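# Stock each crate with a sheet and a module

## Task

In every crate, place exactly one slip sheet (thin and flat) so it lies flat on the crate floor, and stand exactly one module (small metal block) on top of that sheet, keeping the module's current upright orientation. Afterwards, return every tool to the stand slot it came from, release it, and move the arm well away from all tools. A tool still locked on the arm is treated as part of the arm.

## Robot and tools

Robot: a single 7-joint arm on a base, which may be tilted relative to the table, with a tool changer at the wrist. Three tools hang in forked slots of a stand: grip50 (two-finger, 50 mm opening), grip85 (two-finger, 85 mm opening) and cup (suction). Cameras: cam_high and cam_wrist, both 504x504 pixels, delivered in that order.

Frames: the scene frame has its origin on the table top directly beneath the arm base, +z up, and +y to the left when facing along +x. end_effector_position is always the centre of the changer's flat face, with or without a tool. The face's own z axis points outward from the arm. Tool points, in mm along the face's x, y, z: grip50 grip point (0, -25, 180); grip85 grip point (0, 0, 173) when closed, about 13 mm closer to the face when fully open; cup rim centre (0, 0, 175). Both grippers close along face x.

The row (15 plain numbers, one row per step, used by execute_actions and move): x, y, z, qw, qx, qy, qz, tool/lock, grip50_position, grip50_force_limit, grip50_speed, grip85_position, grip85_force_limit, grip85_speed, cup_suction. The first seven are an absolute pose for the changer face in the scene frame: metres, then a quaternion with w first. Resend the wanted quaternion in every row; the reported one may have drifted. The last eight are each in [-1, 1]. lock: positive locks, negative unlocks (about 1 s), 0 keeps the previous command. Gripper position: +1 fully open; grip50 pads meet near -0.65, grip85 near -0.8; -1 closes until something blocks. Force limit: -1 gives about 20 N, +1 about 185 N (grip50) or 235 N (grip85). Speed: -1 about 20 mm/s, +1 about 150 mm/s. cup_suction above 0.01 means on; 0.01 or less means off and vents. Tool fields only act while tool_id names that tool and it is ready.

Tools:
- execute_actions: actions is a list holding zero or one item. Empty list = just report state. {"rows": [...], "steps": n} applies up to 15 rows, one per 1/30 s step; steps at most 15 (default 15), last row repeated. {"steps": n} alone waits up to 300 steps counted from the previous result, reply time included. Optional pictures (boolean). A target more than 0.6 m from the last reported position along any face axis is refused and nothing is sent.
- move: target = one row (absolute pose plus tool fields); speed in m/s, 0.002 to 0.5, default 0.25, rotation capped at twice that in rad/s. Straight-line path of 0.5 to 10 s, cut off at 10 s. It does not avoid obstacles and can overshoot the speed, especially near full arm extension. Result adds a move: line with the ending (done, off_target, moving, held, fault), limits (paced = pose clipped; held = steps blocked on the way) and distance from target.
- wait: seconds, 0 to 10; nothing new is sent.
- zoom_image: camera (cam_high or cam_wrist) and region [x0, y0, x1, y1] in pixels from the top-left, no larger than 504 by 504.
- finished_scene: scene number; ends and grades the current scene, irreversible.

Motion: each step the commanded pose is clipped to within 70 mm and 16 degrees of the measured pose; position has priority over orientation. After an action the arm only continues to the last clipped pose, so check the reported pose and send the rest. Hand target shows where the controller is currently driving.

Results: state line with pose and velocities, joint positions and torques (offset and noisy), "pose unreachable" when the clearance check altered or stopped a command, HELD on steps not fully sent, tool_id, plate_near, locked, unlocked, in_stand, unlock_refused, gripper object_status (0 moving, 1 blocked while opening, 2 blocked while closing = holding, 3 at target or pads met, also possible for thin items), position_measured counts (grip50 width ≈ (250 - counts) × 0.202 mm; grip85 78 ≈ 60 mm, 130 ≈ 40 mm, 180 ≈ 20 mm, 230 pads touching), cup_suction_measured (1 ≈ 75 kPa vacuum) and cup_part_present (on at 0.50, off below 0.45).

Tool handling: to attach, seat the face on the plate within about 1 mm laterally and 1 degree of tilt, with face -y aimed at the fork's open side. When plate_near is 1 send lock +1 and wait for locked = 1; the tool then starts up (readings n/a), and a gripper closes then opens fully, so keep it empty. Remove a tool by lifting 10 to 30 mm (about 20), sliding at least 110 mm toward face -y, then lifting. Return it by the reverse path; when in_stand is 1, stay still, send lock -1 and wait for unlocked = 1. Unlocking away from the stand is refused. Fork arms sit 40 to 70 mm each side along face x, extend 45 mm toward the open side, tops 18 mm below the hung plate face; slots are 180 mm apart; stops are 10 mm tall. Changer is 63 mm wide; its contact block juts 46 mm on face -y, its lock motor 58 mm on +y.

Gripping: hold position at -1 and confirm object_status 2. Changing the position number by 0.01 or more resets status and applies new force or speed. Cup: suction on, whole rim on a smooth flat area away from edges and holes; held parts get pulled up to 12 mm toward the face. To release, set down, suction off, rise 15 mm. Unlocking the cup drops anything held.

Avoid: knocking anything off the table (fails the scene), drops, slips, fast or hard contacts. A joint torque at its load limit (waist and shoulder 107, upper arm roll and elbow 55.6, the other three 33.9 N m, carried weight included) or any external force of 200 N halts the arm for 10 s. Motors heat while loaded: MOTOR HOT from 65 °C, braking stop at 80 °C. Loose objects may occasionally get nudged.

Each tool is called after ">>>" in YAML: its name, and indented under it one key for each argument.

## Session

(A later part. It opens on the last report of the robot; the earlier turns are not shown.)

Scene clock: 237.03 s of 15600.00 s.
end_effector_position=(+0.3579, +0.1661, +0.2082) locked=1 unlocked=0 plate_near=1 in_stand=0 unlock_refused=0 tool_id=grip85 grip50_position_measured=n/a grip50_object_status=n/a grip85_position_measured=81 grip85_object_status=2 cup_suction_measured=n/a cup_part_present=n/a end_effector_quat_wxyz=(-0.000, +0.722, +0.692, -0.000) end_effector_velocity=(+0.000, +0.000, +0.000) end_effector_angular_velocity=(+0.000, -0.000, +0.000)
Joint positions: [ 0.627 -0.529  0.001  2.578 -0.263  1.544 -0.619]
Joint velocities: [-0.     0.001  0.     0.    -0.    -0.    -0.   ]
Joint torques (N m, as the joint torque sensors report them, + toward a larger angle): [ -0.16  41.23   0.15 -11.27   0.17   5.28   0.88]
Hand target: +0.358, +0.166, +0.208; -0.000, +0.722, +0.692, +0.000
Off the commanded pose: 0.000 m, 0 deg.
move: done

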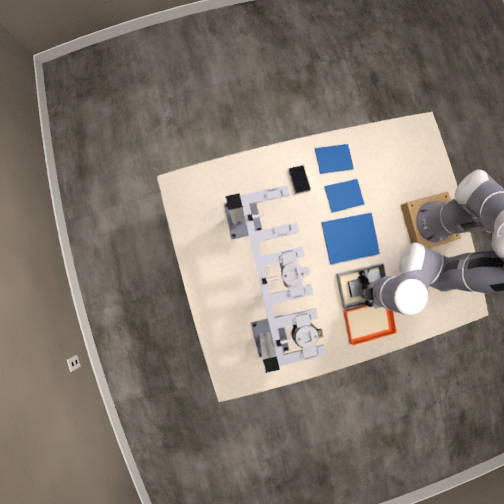

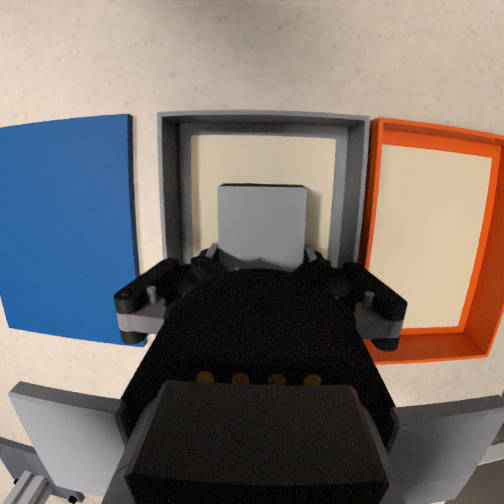

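>>> move:
  target: [0.358,0.166,0.2065,0,0.7223,0.6915,0,0,1,0,0,-1,0,-0.5,0]
  speed: 0.005

>>> move:
  target: [0.358,0.166,0.207,0,0.7223,0.6915,0,0,1,0,0,0.7,0,0,0]
  speed: 0.01

>>> move:
  target: [0.358,0.166,0.27,0,0.7223,0.6915,0,0,1,0,0,0.7,0,0,0]
  speed: 0.12

>>> move:
  target: [0.48,-0.30,0.26,0,1,0,0,0,1,0,0,0.8,0,0,0]
  speed: 0.35

>>> move:
  target: [0.48,-0.30,0.202,0,1,0,0,0,1,0,0,0.8,0,0,0]
  speed: 0.07

>>> move:
  target: [0.48,-0.30,0.202,0,1,0,0,0,1,0,0,-1,0,-0.5,0]

>>> move:
  target: [0.48,-0.285,0.27,0,1,0,0,0,1,0,0,-1,0,-0.5,0]
  speed: 0.12

>>> move:
  target: [0.365,0.308,0.27,0,0.7223,0.6915,0,0,1,0,0,-1,0,-0.5,0]
  speed: 0.3

>>> move:
  target: [0.365,0.308,0.2085,0,0.7223,0.6915,0,0,1,0,0,-1,0,-0.5,0]
  speed: 0.03

Scene clock: 247.13 s of 15600.00 s.
end_effector_position=(+0.3580, +0.1661, +0.2066) locked=1 unlocked=0 plate_near=1 in_stand=0 unlock_refused=0 tool_id=grip85 grip50_position_measured=n/a grip50_object_status=n/a grip85_position_measured=81 grip85_object_status=2 cup_suction_measured=n/a cup_part_present=n/a end_effector_quat_wxyz=(-0.000, +0.722, +0.692, +0.000) end_effector_velocity=(-0.000, -0.000, -0.000) end_effector_angular_velocity=(+0.000, +0.000, -0.001)
Joint positions: [ 0.631 -0.535 -0.003  2.578 -0.263  1.552 -0.619]
Joint velocities: [ 0.    -0.     0.     0.     0.001  0.     0.   ]
Joint torques (N m, as the joint torque sensors report them, + toward a larger angle): [ 0.1  39.02  0.06 -9.65 -0.06  4.87  0.74]
Hand target: +0.358, +0.166, +0.206; -0.000, +0.722, +0.692, +0.000
Off the commanded pose: 0.000 m, 0 deg.
move: done

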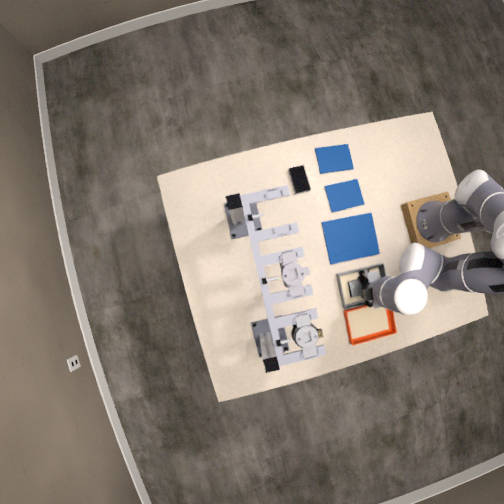

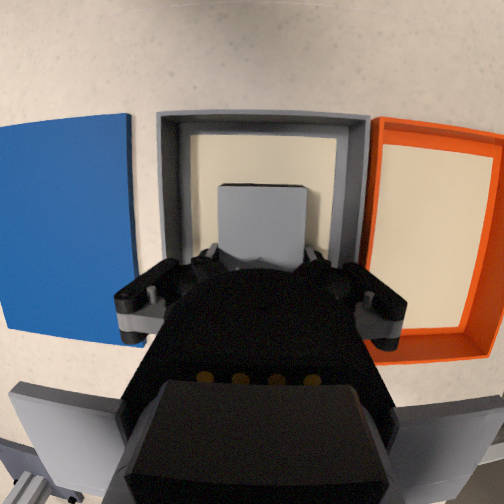

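Scene clock: 247.83 s of 15600.00 s.
end_effector_position=(+0.3581, +0.1661, +0.2070) locked=1 unlocked=0 plate_near=1 in_stand=0 unlock_refused=0 tool_id=grip85 grip50_position_measured=n/a grip50_object_status=n/a grip85_position_measured=41 grip85_object_status=3 cup_suction_measured=n/a cup_part_present=n/a end_effector_quat_wxyz=(+0.000, +0.722, +0.692, +0.000) end_effector_velocity=(-0.000, +0.000, -0.000) end_effector_angular_velocity=(-0.000, +0.000, +0.003)
Joint positions: [ 0.631 -0.533 -0.003  2.578 -0.263  1.55  -0.619]
Joint velocities: [ 0.    -0.    -0.    -0.    -0.002 -0.    -0.001]
Joint torques (N m, as the joint torque sensors report them, + toward a larger angle): [-1.43 40.55  1.61 -8.87  0.08  4.77  0.77]
Hand target: +0.358, +0.166, +0.207; +0.000, +0.722, +0.692, +0.000
Off the commanded pose: 0.000 m, 0 deg.
move: done

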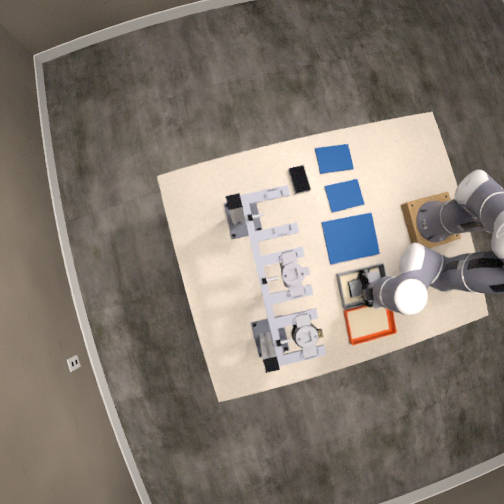

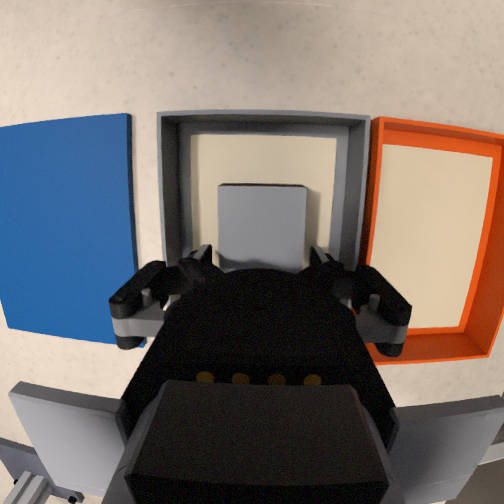

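Scene clock: 248.70 s of 15600.00 s.
end_effector_position=(+0.3579, +0.1658, +0.2703) locked=1 unlocked=0 plate_near=1 in_stand=0 unlock_refused=0 tool_id=grip85 grip50_position_measured=n/a grip50_object_status=n/a grip85_position_measured=41 grip85_object_status=3 cup_suction_measured=n/a cup_part_present=n/a end_effector_quat_wxyz=(+0.000, +0.723, +0.691, +0.000) end_effector_velocity=(-0.000, -0.000, -0.000) end_effector_angular_velocity=(-0.001, +0.001, +0.001)
Joint positions: [ 0.52  -0.305  0.144  2.561 -0.188  1.298 -0.672]
Joint velocities: [ 0.    -0.001  0.     0.     0.    -0.    -0.001]
Joint torques (N m, as the joint torque sensors report them, + toward a larger angle): [ -1.56  36.91   2.22 -16.51  -1.43   4.71  -0.11]
Hand target: +0.358, +0.166, +0.270; +0.000, +0.722, +0.691, -0.000
Off the commanded pose: 0.000 m, 0 deg.
move: done

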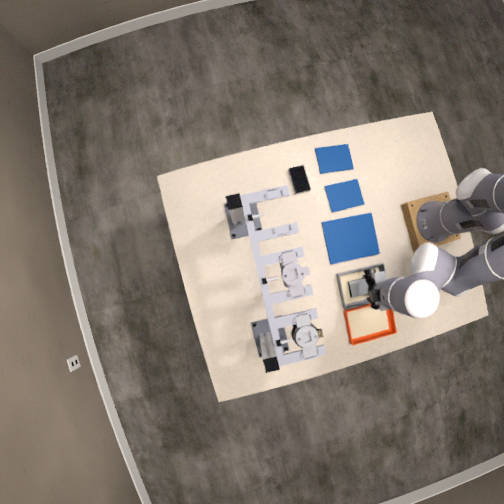

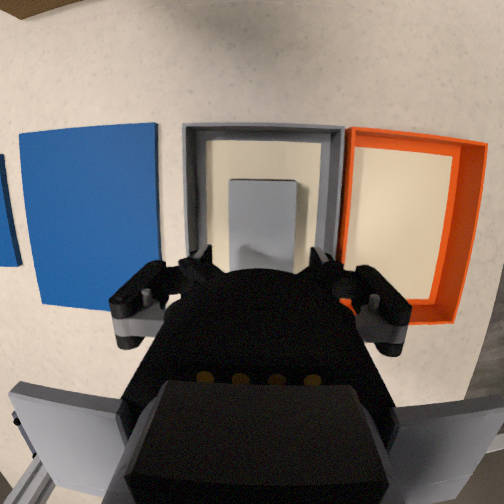

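Scene clock: 251.27 s of 15600.00 s.
end_effector_position=(+0.4812, -0.3011, +0.2606) locked=1 unlocked=0 plate_near=1 in_stand=0 unlock_refused=0 tool_id=grip85 grip50_position_measured=n/a grip50_object_status=n/a grip85_position_measured=28 grip85_object_status=3 cup_suction_measured=n/a cup_part_present=n/a end_effector_quat_wxyz=(+0.002, +1.000, +0.000, -0.000) end_effector_velocity=(+0.000, -0.000, +0.001) end_effector_angular_velocity=(-0.001, -0.001, +0.002)
Joint positions: [-0.151 -0.573 -0.23   2.021  0.238  1.01  -0.529]
Joint velocities: [ 0.     0.001  0.    -0.    -0.002  0.    -0.   ]
Joint torques (N m, as the joint torque sensors report them, + toward a larger angle): [ -0.01  55.95  -4.26 -21.61  -2.96   4.56   0.48]
Hand target: +0.481, -0.301, +0.261; +0.002, +1.000, +0.000, -0.000
Off the commanded pose: 0.002 m, 0 deg.
move: done

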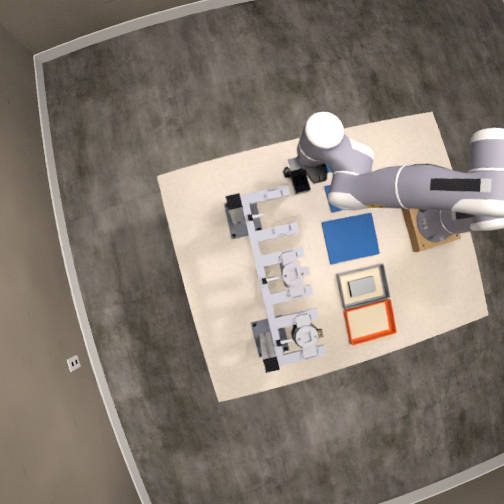

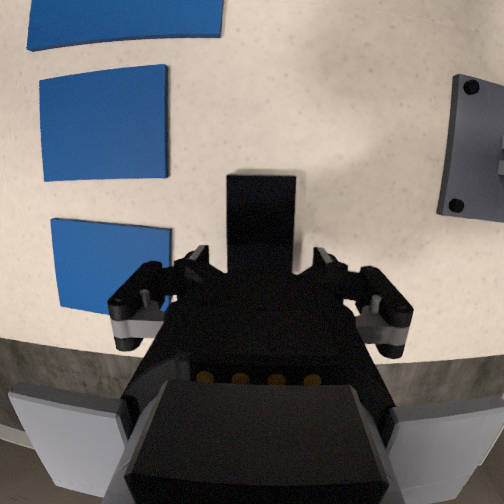

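Scene clock: 252.37 s of 15600.00 s.
end_effector_position=(+0.4802, -0.3000, +0.2018) locked=1 unlocked=0 plate_near=1 in_stand=0 unlock_refused=0 tool_id=grip85 grip50_position_measured=n/a grip50_object_status=n/a grip85_position_measured=28 grip85_object_status=3 cup_suction_measured=n/a cup_part_present=n/a end_effector_quat_wxyz=(-0.000, +1.000, -0.000, -0.000) end_effector_velocity=(+0.000, -0.000, +0.000) end_effector_angular_velocity=(-0.001, -0.000, +0.002)
Joint positions: [-0.181 -0.713 -0.185  1.99   0.289  1.118 -0.564]
Joint velocities: [ 0.     0.     0.    -0.    -0.001  0.    -0.001]
Joint torques (N m, as the joint torque sensors report them, + toward a larger angle): [ -2.4   58.45  -4.81 -19.89  -2.96   4.85  -0.3 ]
Hand target: +0.480, -0.300, +0.202; +0.000, +1.000, +0.000, +0.000
Off the commanded pose: 0.000 m, 0 deg.
move: done

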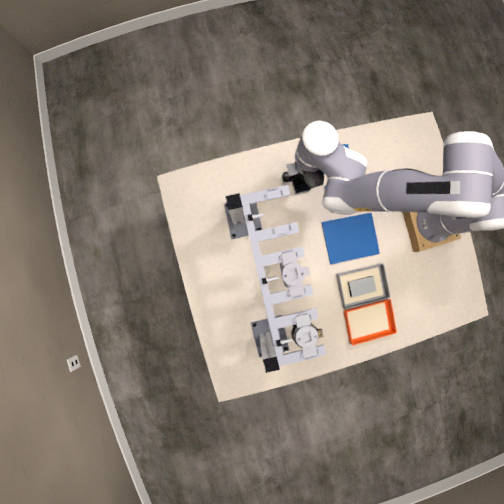

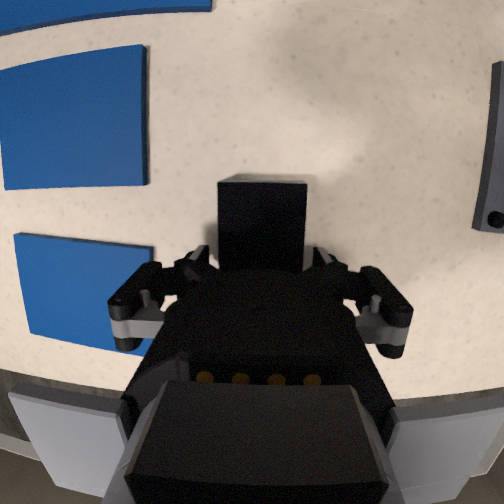

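Scene clock: 253.07 s of 15600.00 s.
end_effector_position=(+0.4803, -0.3000, +0.2023) locked=1 unlocked=0 plate_near=1 in_stand=0 unlock_refused=0 tool_id=grip85 grip50_position_measured=n/a grip50_object_status=n/a grip85_position_measured=81 grip85_object_status=2 cup_suction_measured=n/a cup_part_present=n/a end_effector_quat_wxyz=(+0.000, +1.000, -0.000, +0.000) end_effector_velocity=(+0.000, +0.000, +0.000) end_effector_angular_velocity=(-0.000, -0.000, -0.001)
Joint positions: [-0.181 -0.712 -0.185  1.99   0.289  1.119 -0.564]
Joint velocities: [ 0.     0.    -0.     0.     0.     0.     0.001]
Joint torques (N m, as the joint torque sensors report them, + toward a larger angle): [ -2.37  54.77  -4.4  -17.76  -2.54   4.62  -0.2 ]
Hand target: +0.480, -0.300, +0.202; +0.000, +1.000, -0.000, -0.000
Off the commanded pose: 0.000 m, 0 deg.
move: done

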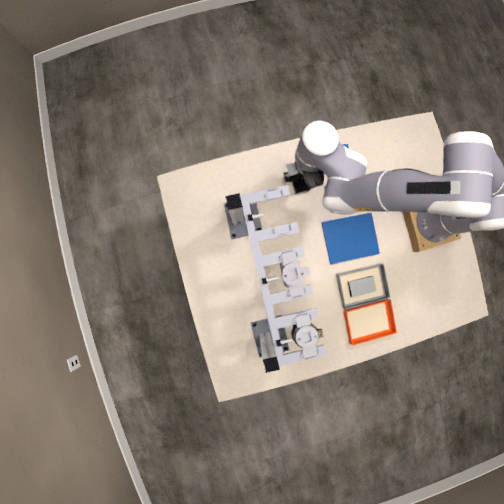

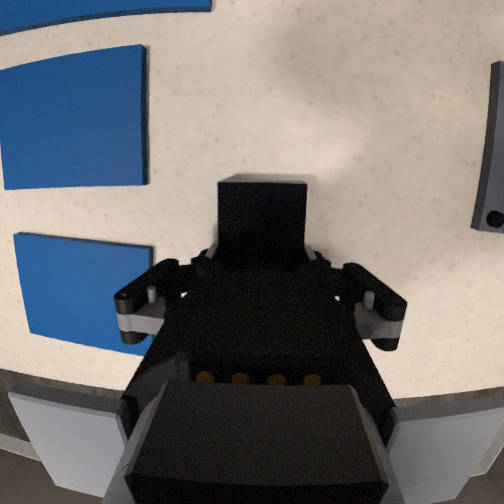

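Scene clock: 253.93 s of 15600.00 s.
end_effector_position=(+0.4798, -0.2848, +0.2700) locked=1 unlocked=0 plate_near=1 in_stand=0 unlock_refused=0 tool_id=grip85 grip50_position_measured=n/a grip50_object_status=n/a grip85_position_measured=81 grip85_object_status=2 cup_suction_measured=n/a cup_part_present=n/a end_effector_quat_wxyz=(-0.000, +1.000, +0.000, -0.000) end_effector_velocity=(-0.000, +0.000, -0.000) end_effector_angular_velocity=(+0.000, +0.002, +0.000)
Joint positions: [-0.122 -0.535 -0.232  2.053  0.229  1.005 -0.498]
Joint velocities: [-0.    -0.001 -0.     0.    -0.001 -0.001  0.   ]
Joint torques (N m, as the joint torque sensors report them, + toward a larger angle): [ -2.37  54.03  -5.63 -22.73  -2.76   4.86   0.63]
Hand target: +0.480, -0.285, +0.270; -0.000, +1.000, -0.000, +0.000
Off the commanded pose: 0.000 m, 0 deg.
move: done

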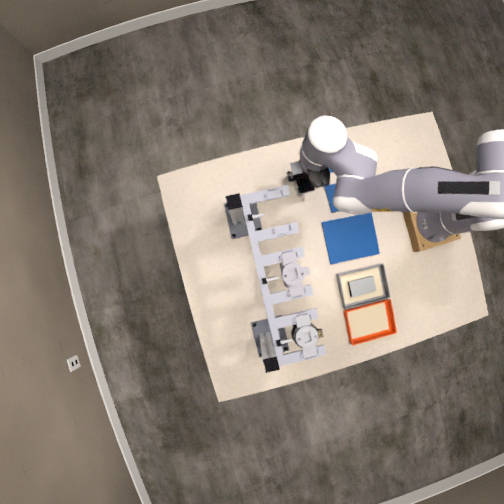

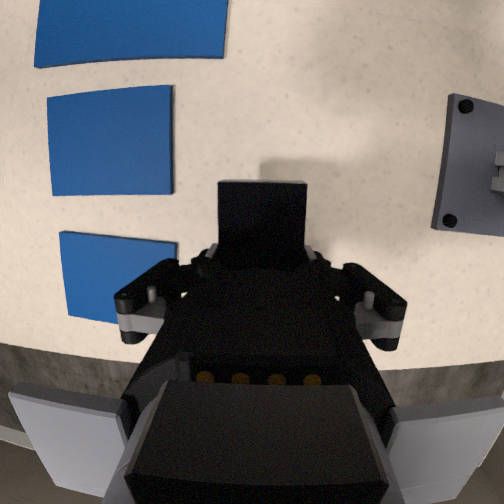

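Scene clock: 256.83 s of 15600.00 s.
end_effector_position=(+0.3633, +0.3092, +0.2697) locked=1 unlocked=0 plate_near=1 in_stand=0 unlock_refused=0 tool_id=grip85 grip50_position_measured=n/a grip50_object_status=n/a grip85_position_measured=81 grip85_object_status=2 cup_suction_measured=n/a cup_part_present=n/a end_effector_quat_wxyz=(-0.001, +0.722, +0.691, +0.001) end_effector_velocity=(+0.000, -0.000, +0.000) end_effector_angular_velocity=(-0.000, -0.000, +0.001)
Joint positions: [ 0.717 -0.429  0.181  2.323 -0.214  1.178 -0.431]
Joint velocities: [-0.    -0.    -0.     0.    -0.001  0.    -0.   ]
Joint torques (N m, as the joint torque sensors report them, + toward a larger angle): [ -2.24  47.48   2.69 -20.39  -2.1    4.98  -0.03]
Hand target: +0.363, +0.309, +0.270; -0.001, +0.722, +0.691, +0.001
Off the commanded pose: 0.002 m, 0 deg.
move: done

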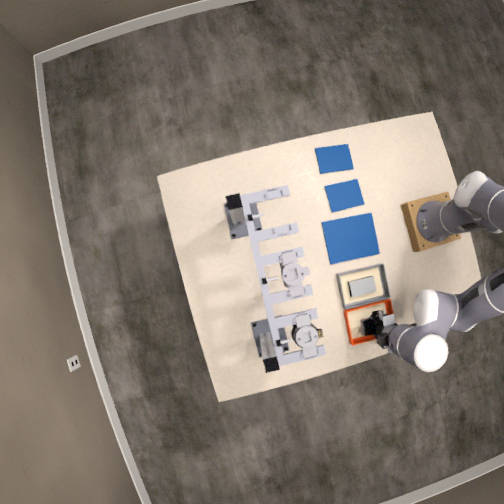

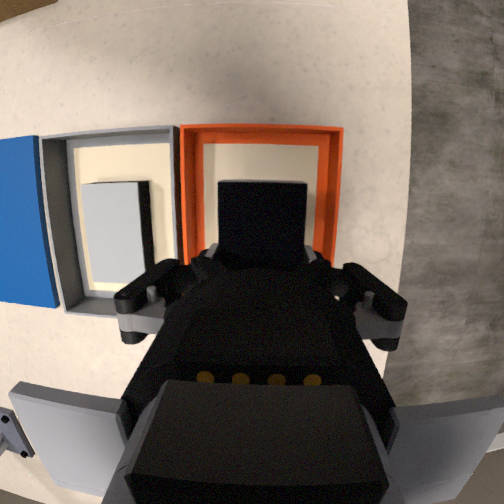

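Scene clock: 259.10 s of 15600.00 s.
end_effector_position=(+0.3650, +0.3080, +0.2082) locked=1 unlocked=0 plate_near=1 in_stand=0 unlock_refused=0 tool_id=grip85 grip50_position_measured=n/a grip50_object_status=n/a grip85_position_measured=81 grip85_object_status=2 cup_suction_measured=n/a cup_part_present=n/a end_effector_quat_wxyz=(-0.000, +0.722, +0.692, -0.000) end_effector_velocity=(+0.000, +0.000, +0.000) end_effector_angular_velocity=(+0.001, -0.001, -0.000)
Joint positions: [ 0.779 -0.596  0.088  2.331 -0.273  1.354 -0.392]
Joint velocities: [ 0.     0.001 -0.    -0.    -0.     0.     0.   ]
Joint torques (N m, as the joint torque sensors report them, + toward a larger angle): [  0.3   50.15   1.27 -16.68  -1.02   4.83   1.24]
Hand target: +0.365, +0.308, +0.208; -0.000, +0.722, +0.692, -0.000
Off the commanded pose: 0.000 m, 0 deg.
move: done

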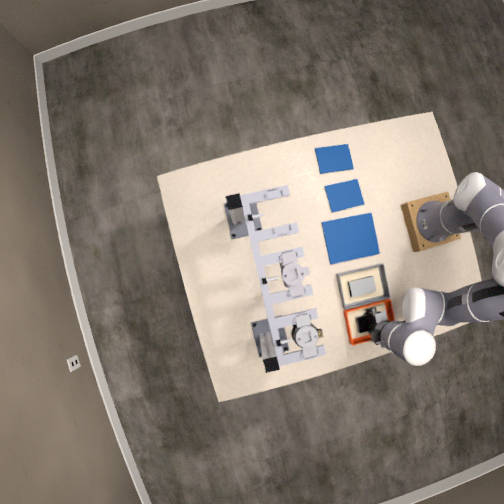

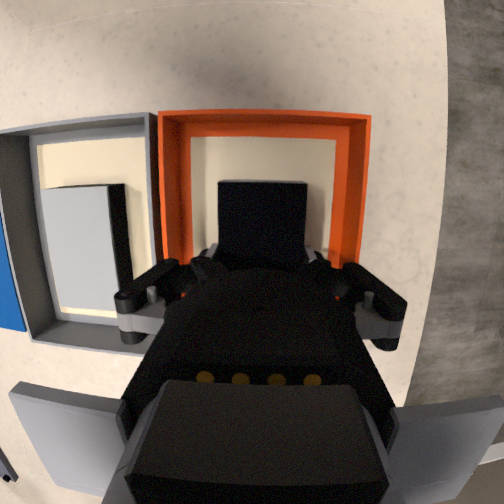

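>>> move:
  target: [0.365,0.308,0.2065,0,0.7223,0.6915,0,0,1,0,0,-1,0,-0.5,0]
  speed: 0.005

>>> move:
  target: [0.365,0.308,0.207,0,0.7223,0.6915,0,0,1,0,0,0.7,0,0,0]
  speed: 0.01

>>> move:
  target: [0.365,0.308,0.27,0,0.7223,0.6915,0,0,1,0,0,0.7,0,0,0]
  speed: 0.12

>>> move:
  target: [0.49,-0.1455,0.384,0,0.7254,0.6884,0,0,1,0,0,1,0,0,0]
  speed: 0.3

>>> move:
  target: [0.6288,-0.1527,0.384,0,0.7254,0.6884,0,0,1,0,0,1,0,0,0]
  speed: 0.1

>>> move:
  target: [0.6288,-0.1527,0.3635,0,0.7254,0.6884,0,0,1,0,0,1,0,0,0]
  speed: 0.02

>>> execute_actions:
  actions:
    - {"rows":[[0.6288,-0.1527,0.3635,0,0.7254,0.6884,0,-1,1,0,0,1,0,0,0]]}
  pictures: false

>>> execute_actions:
  actions:
    - {"steps": 24}
  pictures: false

>>> move:
  target: [0.6288,-0.1527,0.39,0,0.7254,0.6884,0,0,1,0,0,1,0,0,0]
  speed: 0.08

Scene clock: 269.30 s of 15600.00 s.
end_effector_position=(+0.3651, +0.3082, +0.2068) locked=1 unlocked=0 plate_near=1 in_stand=0 unlock_refused=0 tool_id=grip85 grip50_position_measured=n/a grip50_object_status=n/a grip85_position_measured=81 grip85_object_status=2 cup_suction_measured=n/a cup_part_present=n/a end_effector_quat_wxyz=(-0.000, +0.722, +0.692, +0.000) end_effector_velocity=(+0.000, -0.000, +0.000) end_effector_angular_velocity=(+0.000, +0.000, +0.000)
Joint positions: [ 0.782 -0.6    0.085  2.331 -0.273  1.36  -0.391]
Joint velocities: [ 0.    -0.    -0.    -0.     0.001 -0.    -0.001]
Joint torques (N m, as the joint torque sensors report them, + toward a larger angle): [ -0.17  45.79   1.78 -14.56  -1.05   4.75   1.06]
Hand target: +0.365, +0.308, +0.206; -0.000, +0.722, +0.692, -0.000
Off the commanded pose: 0.000 m, 0 deg.
move: done

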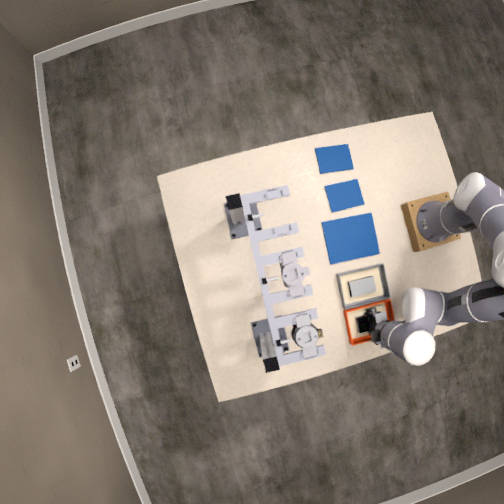

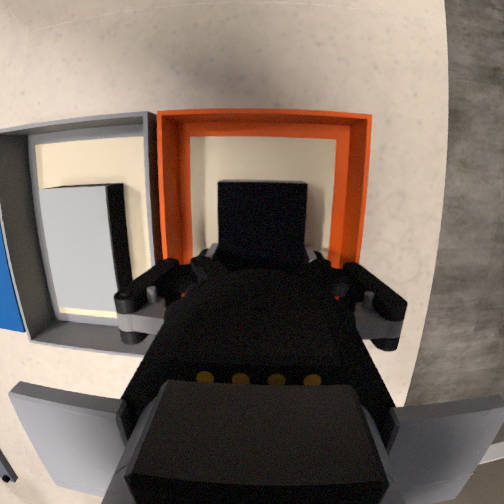

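Scene clock: 270.00 s of 15600.00 s.
end_effector_position=(+0.3651, +0.3081, +0.2070) locked=1 unlocked=0 plate_near=1 in_stand=0 unlock_refused=0 tool_id=grip85 grip50_position_measured=n/a grip50_object_status=n/a grip85_position_measured=41 grip85_object_status=3 cup_suction_measured=n/a cup_part_present=n/a end_effector_quat_wxyz=(+0.000, +0.722, +0.692, +0.000) end_effector_velocity=(-0.000, -0.000, -0.000) end_effector_angular_velocity=(-0.000, +0.000, +0.000)
Joint positions: [ 0.782 -0.599  0.085  2.331 -0.272  1.359 -0.391]
Joint velocities: [-0.     0.     0.     0.     0.001 -0.    -0.001]
Joint torques (N m, as the joint torque sensors report them, + toward a larger angle): [ -1.45  49.67   3.47 -14.44  -0.7    4.43   0.31]
Hand target: +0.365, +0.308, +0.207; +0.000, +0.722, +0.692, +0.000
Off the commanded pose: 0.000 m, 0 deg.
move: done

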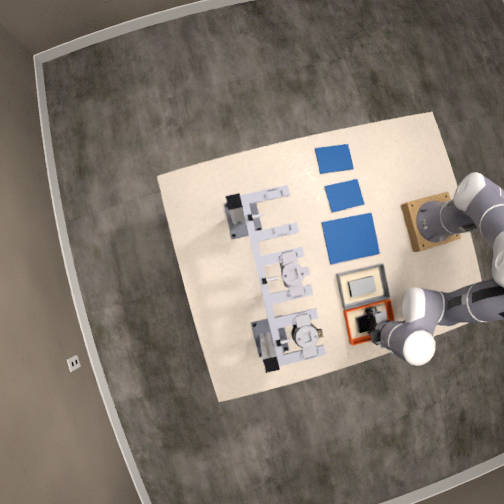

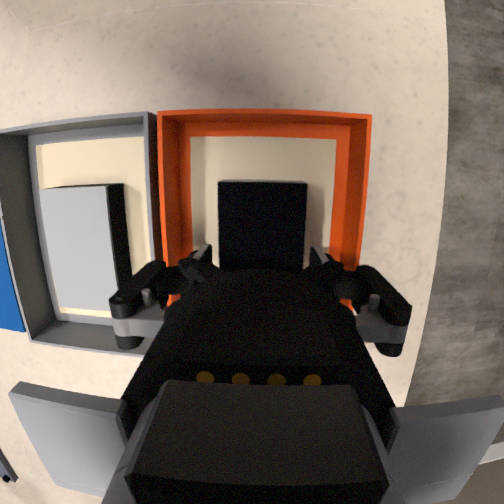

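Scene clock: 270.83 s of 15600.00 s.
end_effector_position=(+0.3649, +0.3079, +0.2703) locked=1 unlocked=0 plate_near=1 in_stand=0 unlock_refused=0 tool_id=grip85 grip50_position_measured=n/a grip50_object_status=n/a grip85_position_measured=41 grip85_object_status=3 cup_suction_measured=n/a cup_part_present=n/a end_effector_quat_wxyz=(+0.000, +0.722, +0.691, +0.000) end_effector_velocity=(-0.000, -0.000, -0.001) end_effector_angular_velocity=(-0.001, +0.001, -0.001)
Joint positions: [ 0.72  -0.427  0.174  2.321 -0.211  1.172 -0.436]
Joint velocities: [ 0.    -0.001 -0.     0.     0.    -0.     0.001]
Joint torques (N m, as the joint torque sensors report them, + toward a larger angle): [ -1.71  45.37   3.56 -19.76  -2.08   4.71  -0.34]
Hand target: +0.365, +0.308, +0.270; +0.000, +0.722, +0.691, +0.000
Off the commanded pose: 0.000 m, 0 deg.
move: done

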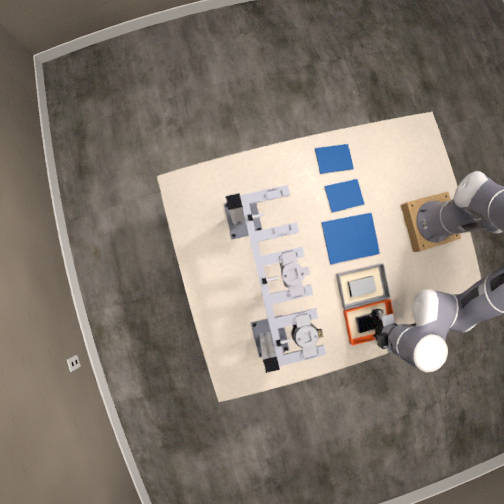

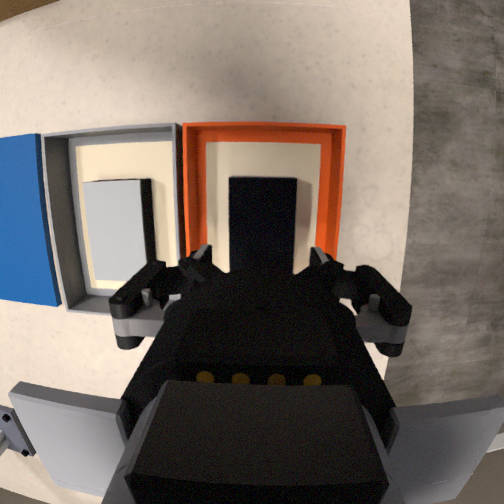

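Scene clock: 272.80 s of 15600.00 s.
end_effector_position=(+0.4909, -0.1465, +0.3844) locked=1 unlocked=0 plate_near=1 in_stand=0 unlock_refused=0 tool_id=grip85 grip50_position_measured=n/a grip50_object_status=n/a grip85_position_measured=3 grip85_object_status=3 cup_suction_measured=n/a cup_part_present=n/a end_effector_quat_wxyz=(+0.001, +0.725, +0.688, -0.001) end_effector_velocity=(-0.000, -0.000, +0.000) end_effector_angular_velocity=(-0.001, +0.000, +0.002)
Joint positions: [ 0.019 -0.188 -0.108  2.171  0.026  0.8   -1.607]
Joint velocities: [-0.     0.     0.     0.    -0.001 -0.    -0.001]
Joint torques (N m, as the joint torque sensors report them, + toward a larger angle): [  0.3   44.49   0.46 -28.72  -3.74   4.9    0.98]
Hand target: +0.491, -0.146, +0.384; +0.001, +0.725, +0.688, -0.001
Off the commanded pose: 0.001 m, 0 deg.
move: done

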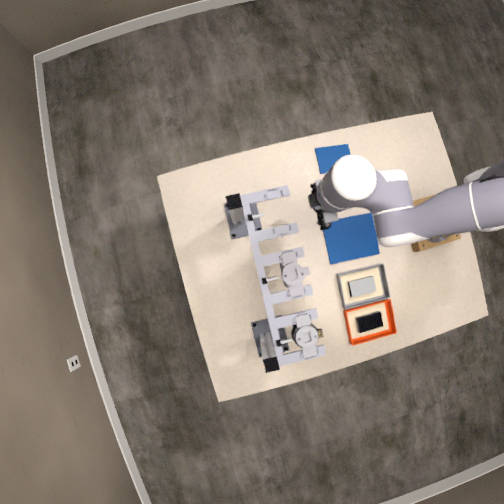

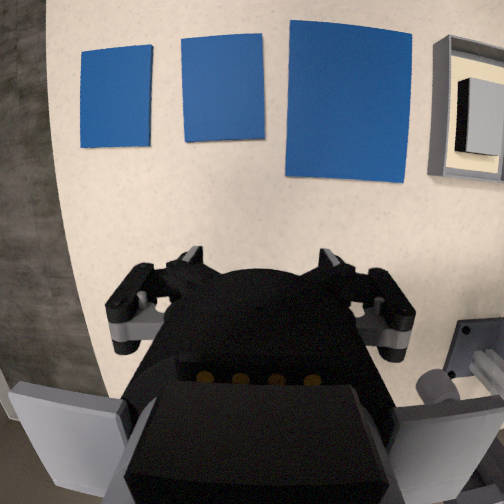

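Scene clock: 274.47 s of 15600.00 s.
end_effector_position=(+0.6289, -0.1523, +0.3846) locked=1 unlocked=0 plate_near=1 in_stand=0 unlock_refused=0 tool_id=grip85 grip50_position_measured=n/a grip50_object_status=n/a grip85_position_measured=3 grip85_object_status=3 cup_suction_measured=n/a cup_part_present=n/a end_effector_quat_wxyz=(+0.000, +0.725, +0.688, -0.000) end_effector_velocity=(+0.000, -0.000, +0.001) end_effector_angular_velocity=(-0.001, -0.001, +0.001)
Joint positions: [ 0.022 -0.476 -0.12   1.734  0.07   0.646 -1.628]
Joint velocities: [-0.     0.001 -0.     0.    -0.001 -0.    -0.   ]
Joint torques (N m, as the joint torque sensors report them, + toward a larger angle): [ -2.17  61.54  -1.71 -31.46  -4.29   4.43  -0.66]
Hand target: +0.629, -0.152, +0.385; +0.000, +0.725, +0.688, -0.000
Off the commanded pose: 0.001 m, 0 deg.
move: done

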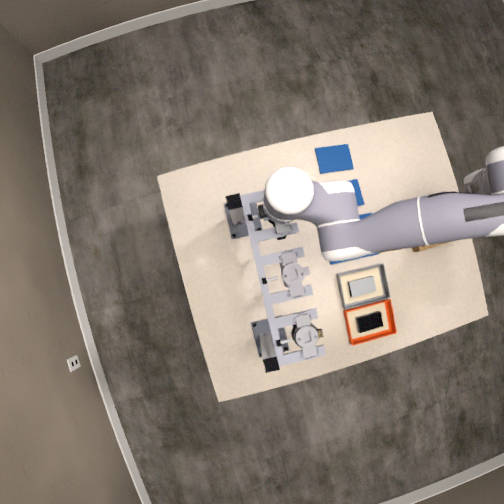

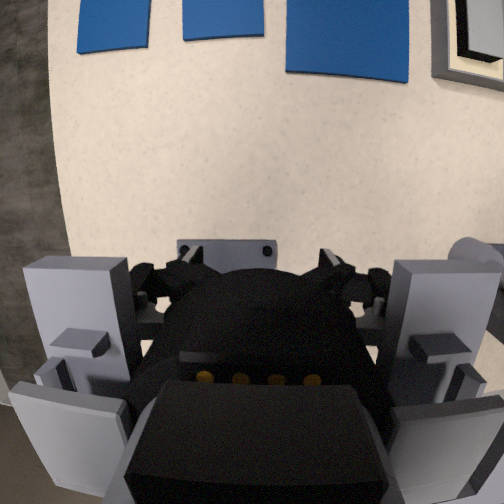

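Scene clock: 275.73 s of 15600.00 s.
end_effector_position=(+0.6295, -0.1527, +0.3644) locked=1 unlocked=0 plate_near=1 in_stand=1 unlock_refused=0 tool_id=grip85 grip50_position_measured=n/a grip50_object_status=n/a grip85_position_measured=3 grip85_object_status=3 cup_suction_measured=n/a cup_part_present=n/a end_effector_quat_wxyz=(+0.001, +0.725, +0.688, +0.001) end_effector_velocity=(-0.000, +0.000, -0.000) end_effector_angular_velocity=(+0.001, +0.000, +0.000)
Joint positions: [ 0.02  -0.507 -0.119  1.746  0.076  0.692 -1.632]
Joint velocities: [-0.001  0.     0.001  0.     0.    -0.    -0.   ]
Joint torques (N m, as the joint torque sensors report them, + toward a larger angle): [ -1.94  58.66  -1.85 -27.84  -3.6    3.79  -0.27]
Hand target: +0.629, -0.153, +0.363; -0.000, +0.725, +0.688, +0.000
Off the commanded pose: 0.001 m, 0 deg.
move: done

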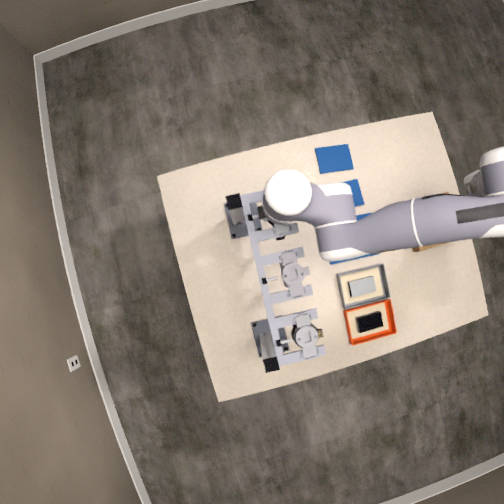

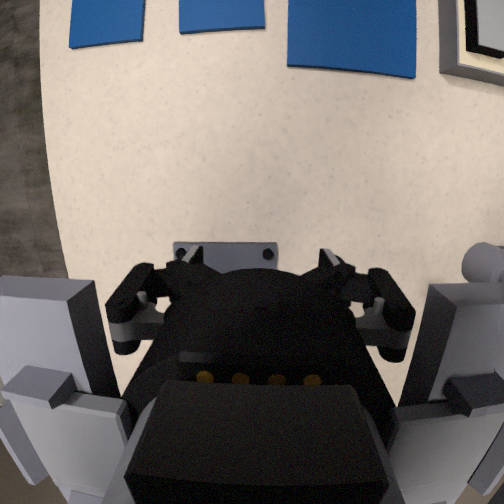

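Scene clock: 276.23 s of 15600.00 s.
end_effector_position=(+0.6293, -0.1527, +0.3642) locked=0 unlocked=0 plate_near=1 in_stand=1 unlock_refused=0 tool_id=none grip50_position_measured=n/a grip50_object_status=n/a grip85_position_measured=n/a grip85_object_status=n/a cup_suction_measured=n/a cup_part_present=n/a end_effector_quat_wxyz=(+0.001, +0.725, +0.688, +0.000) end_effector_velocity=(-0.000, +0.000, -0.000) end_effector_angular_velocity=(+0.000, -0.000, -0.000)
Joint positions: [ 0.02  -0.507 -0.118  1.746  0.076  0.692 -1.632]
Joint velocities: [0. 0. 0. 0. 0. 0. 0.]
Joint torques (N m, as the joint torque sensors report them, + toward a larger angle): [ -3.48  51.23  -1.33 -23.34  -2.78   2.32  -0.39]
Hand target: +0.629, -0.153, +0.363; +0.000, +0.725, +0.688, -0.000
Off the commanded pose: 0.001 m, 0 deg.
Steps of this call (steps 1 to 15: all 15 steps of this action). Readings (end_effector_position | what the end effector reports):
1: (+0.6294, -0.1526, +0.3642) | locked=1 unlocked=0 plate_near=1 in_stand=1 unlock_refused=0 tool_id=grip85 grip50_position_measured=n/a grip50_object_status=n/a grip85_position_measured=3 grip85_object_status=3 cup_suction_measured=n/a cup_part_present=n/a
2: (+0.6293, -0.1526, +0.3642) | locked=1 unlocked=0 plate_near=1 in_stand=1 unlock_refused=0 tool_id=grip85 grip50_position_measured=n/a grip50_object_status=n/a grip85_position_measured=3 grip85_object_status=3 cup_suction_measured=n/a cup_part_present=n/a
4: (+0.6293, -0.1526, +0.3642) | locked=1 unlocked=0 plate_near=1 in_stand=1 unlock_refused=0 tool_id=grip85 grip50_position_measured=n/a grip50_object_status=n/a grip85_position_measured=3 grip85_object_status=3 cup_suction_measured=n/a cup_part_present=n/a
8: (+0.6293, -0.1527, +0.3642) | locked=0 unlocked=0 plate_near=1 in_stand=1 unlock_refused=0 tool_id=none grip50_position_measured=n/a grip50_object_status=n/a grip85_position_measured=n/a grip85_object_status=n/a cup_suction_measured=n/a cup_part_present=n/a
15: the state above

Scene clock: 277.03 s of 15600.00 s.
end_effector_position=(+0.6293, -0.1527, +0.3642) locked=0 unlocked=1 plate_near=1 in_stand=1 unlock_refused=0 tool_id=none grip50_position_measured=n/a grip50_object_status=n/a grip85_position_measured=n/a grip85_object_status=n/a cup_suction_measured=n/a cup_part_present=n/a end_effector_quat_wxyz=(+0.001, +0.725, +0.688, +0.000) end_effector_velocity=(+0.000, +0.000, +0.000) end_effector_angular_velocity=(-0.000, -0.000, +0.001)
Joint positions: [ 0.02  -0.507 -0.118  1.746  0.076  0.692 -1.632]
Joint velocities: [ 0.  0. -0.  0. -0.  0. -0.]
Joint torques (N m, as the joint torque sensors report them, + toward a larger angle): [ -2.92  50.77  -0.69 -23.02  -2.84   2.28  -0.22]
Hand target: +0.629, -0.153, +0.363; +0.000, +0.725, +0.688, -0.000
Off the commanded pose: 0.001 m, 0 deg.
Steps of this call (steps 1 to 24: nothing new was sent). Readings (end_effector_position | what the end effector reports):
1: (+0.6293, -0.1527, +0.3642) | locked=0 unlocked=0 plate_near=1 in_stand=1 unlock_refused=0 tool_id=none grip50_position_measured=n/a grip50_object_status=n/a grip85_position_measured=n/a grip85_object_status=n/a cup_suction_measured=n/a cup_part_present=n/a
2: (+0.6293, -0.1527, +0.3642) | locked=0 unlocked=0 plate_near=1 in_stand=1 unlock_refused=0 tool_id=none grip50_position_measured=n/a grip50_object_status=n/a grip85_position_measured=n/a grip85_object_status=n/a cup_suction_measured=n/a cup_part_present=n/a
4: (+0.6293, -0.1527, +0.3642) | locked=0 unlocked=0 plate_near=1 in_stand=1 unlock_refused=0 tool_id=none grip50_position_measured=n/a grip50_object_status=n/a grip85_position_measured=n/a grip85_object_status=n/a cup_suction_measured=n/a cup_part_present=n/a
8: (+0.6293, -0.1527, +0.3642) | locked=0 unlocked=0 plate_near=1 in_stand=1 unlock_refused=0 tool_id=none grip50_position_measured=n/a grip50_object_status=n/a grip85_position_measured=n/a grip85_object_status=n/a cup_suction_measured=n/a cup_part_present=n/a
24: the state above

Scene clock: 277.73 s of 15600.00 s.
end_effector_position=(+0.6288, -0.1527, +0.3902) locked=0 unlocked=1 plate_near=0 in_stand=0 unlock_refused=0 tool_id=none grip50_position_measured=n/a grip50_object_status=n/a grip85_position_measured=n/a grip85_object_status=n/a cup_suction_measured=n/a cup_part_present=n/a end_effector_quat_wxyz=(+0.000, +0.725, +0.689, +0.000) end_effector_velocity=(-0.000, +0.000, -0.000) end_effector_angular_velocity=(+0.000, +0.001, -0.000)
Joint positions: [ 0.02  -0.467 -0.12   1.729  0.069  0.634 -1.628]
Joint velocities: [ 0.    -0.001 -0.     0.     0.     0.    -0.   ]
Joint torques (N m, as the joint torque sensors report them, + toward a larger angle): [ -0.75  52.15  -2.13 -25.96  -3.58   3.29   1.  ]
Hand target: +0.629, -0.153, +0.390; +0.000, +0.725, +0.688, -0.000
Off the commanded pose: 0.000 m, 0 deg.
move: done

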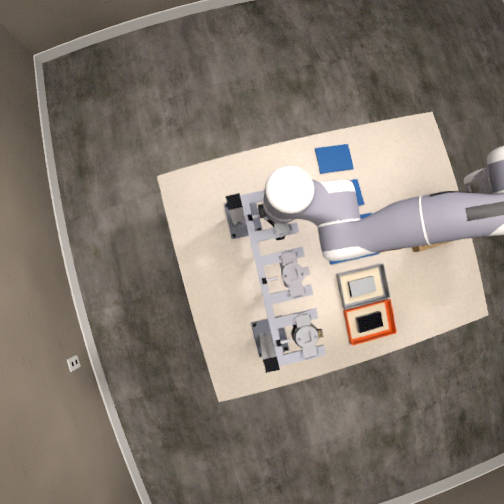

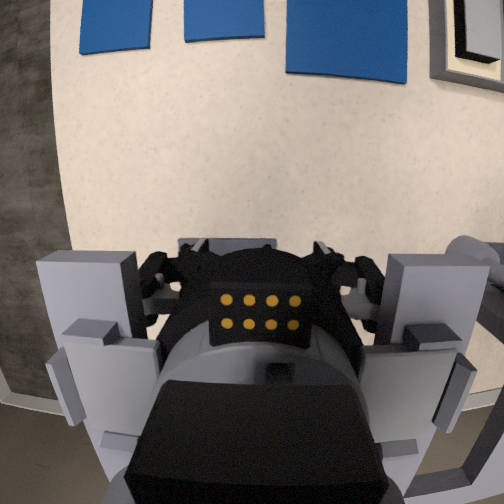

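>>> move:
  target: [0.38,-0.1,0.55,0,0.7254,0.6884,0,0,1,0,0,1,0,0,0]

>>> finished_scene:
  scene: 1

Scene clock: 281.73 s of 15600.00 s.
end_effector_position=(+0.3791, -0.1006, +0.5494) locked=0 unlocked=1 plate_near=0 in_stand=0 unlock_refused=0 tool_id=none grip50_position_measured=n/a grip50_object_status=n/a grip85_position_measured=n/a grip85_object_status=n/a cup_suction_measured=n/a cup_part_present=n/a end_effector_quat_wxyz=(+0.000, +0.725, +0.688, +0.000) end_effector_velocity=(+0.000, +0.000, -0.001) end_effector_angular_velocity=(+0.000, +0.001, -0.000)
Joint positions: [ 0.009  0.35   0.005  2.206  0.002  0.297 -1.488]
Joint velocities: [ 0.    -0.001 -0.     0.     0.     0.    -0.   ]
Joint torques (N m, as the joint torque sensors report them, + toward a larger angle): [ -1.35  17.68  -0.69 -30.58  -4.12   3.8    0.7 ]
Hand target: +0.379, -0.101, +0.549; -0.000, +0.726, +0.688, +0.000
Off the commanded pose: 0.001 m, 0 deg.
move: done

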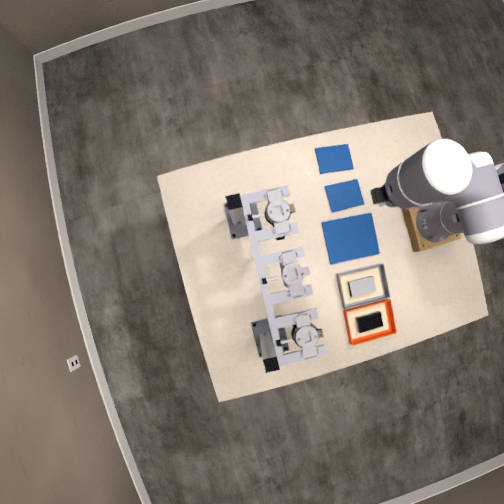

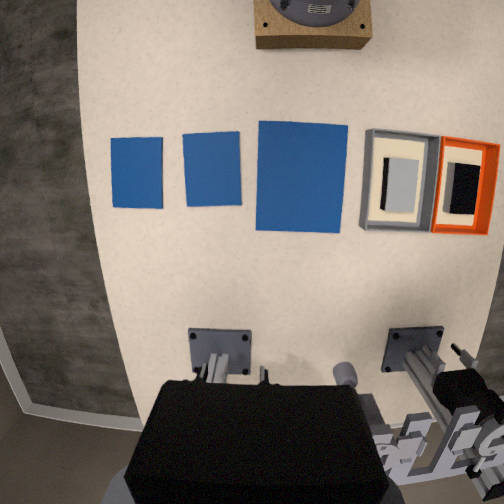

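The scene is finished: the task was done.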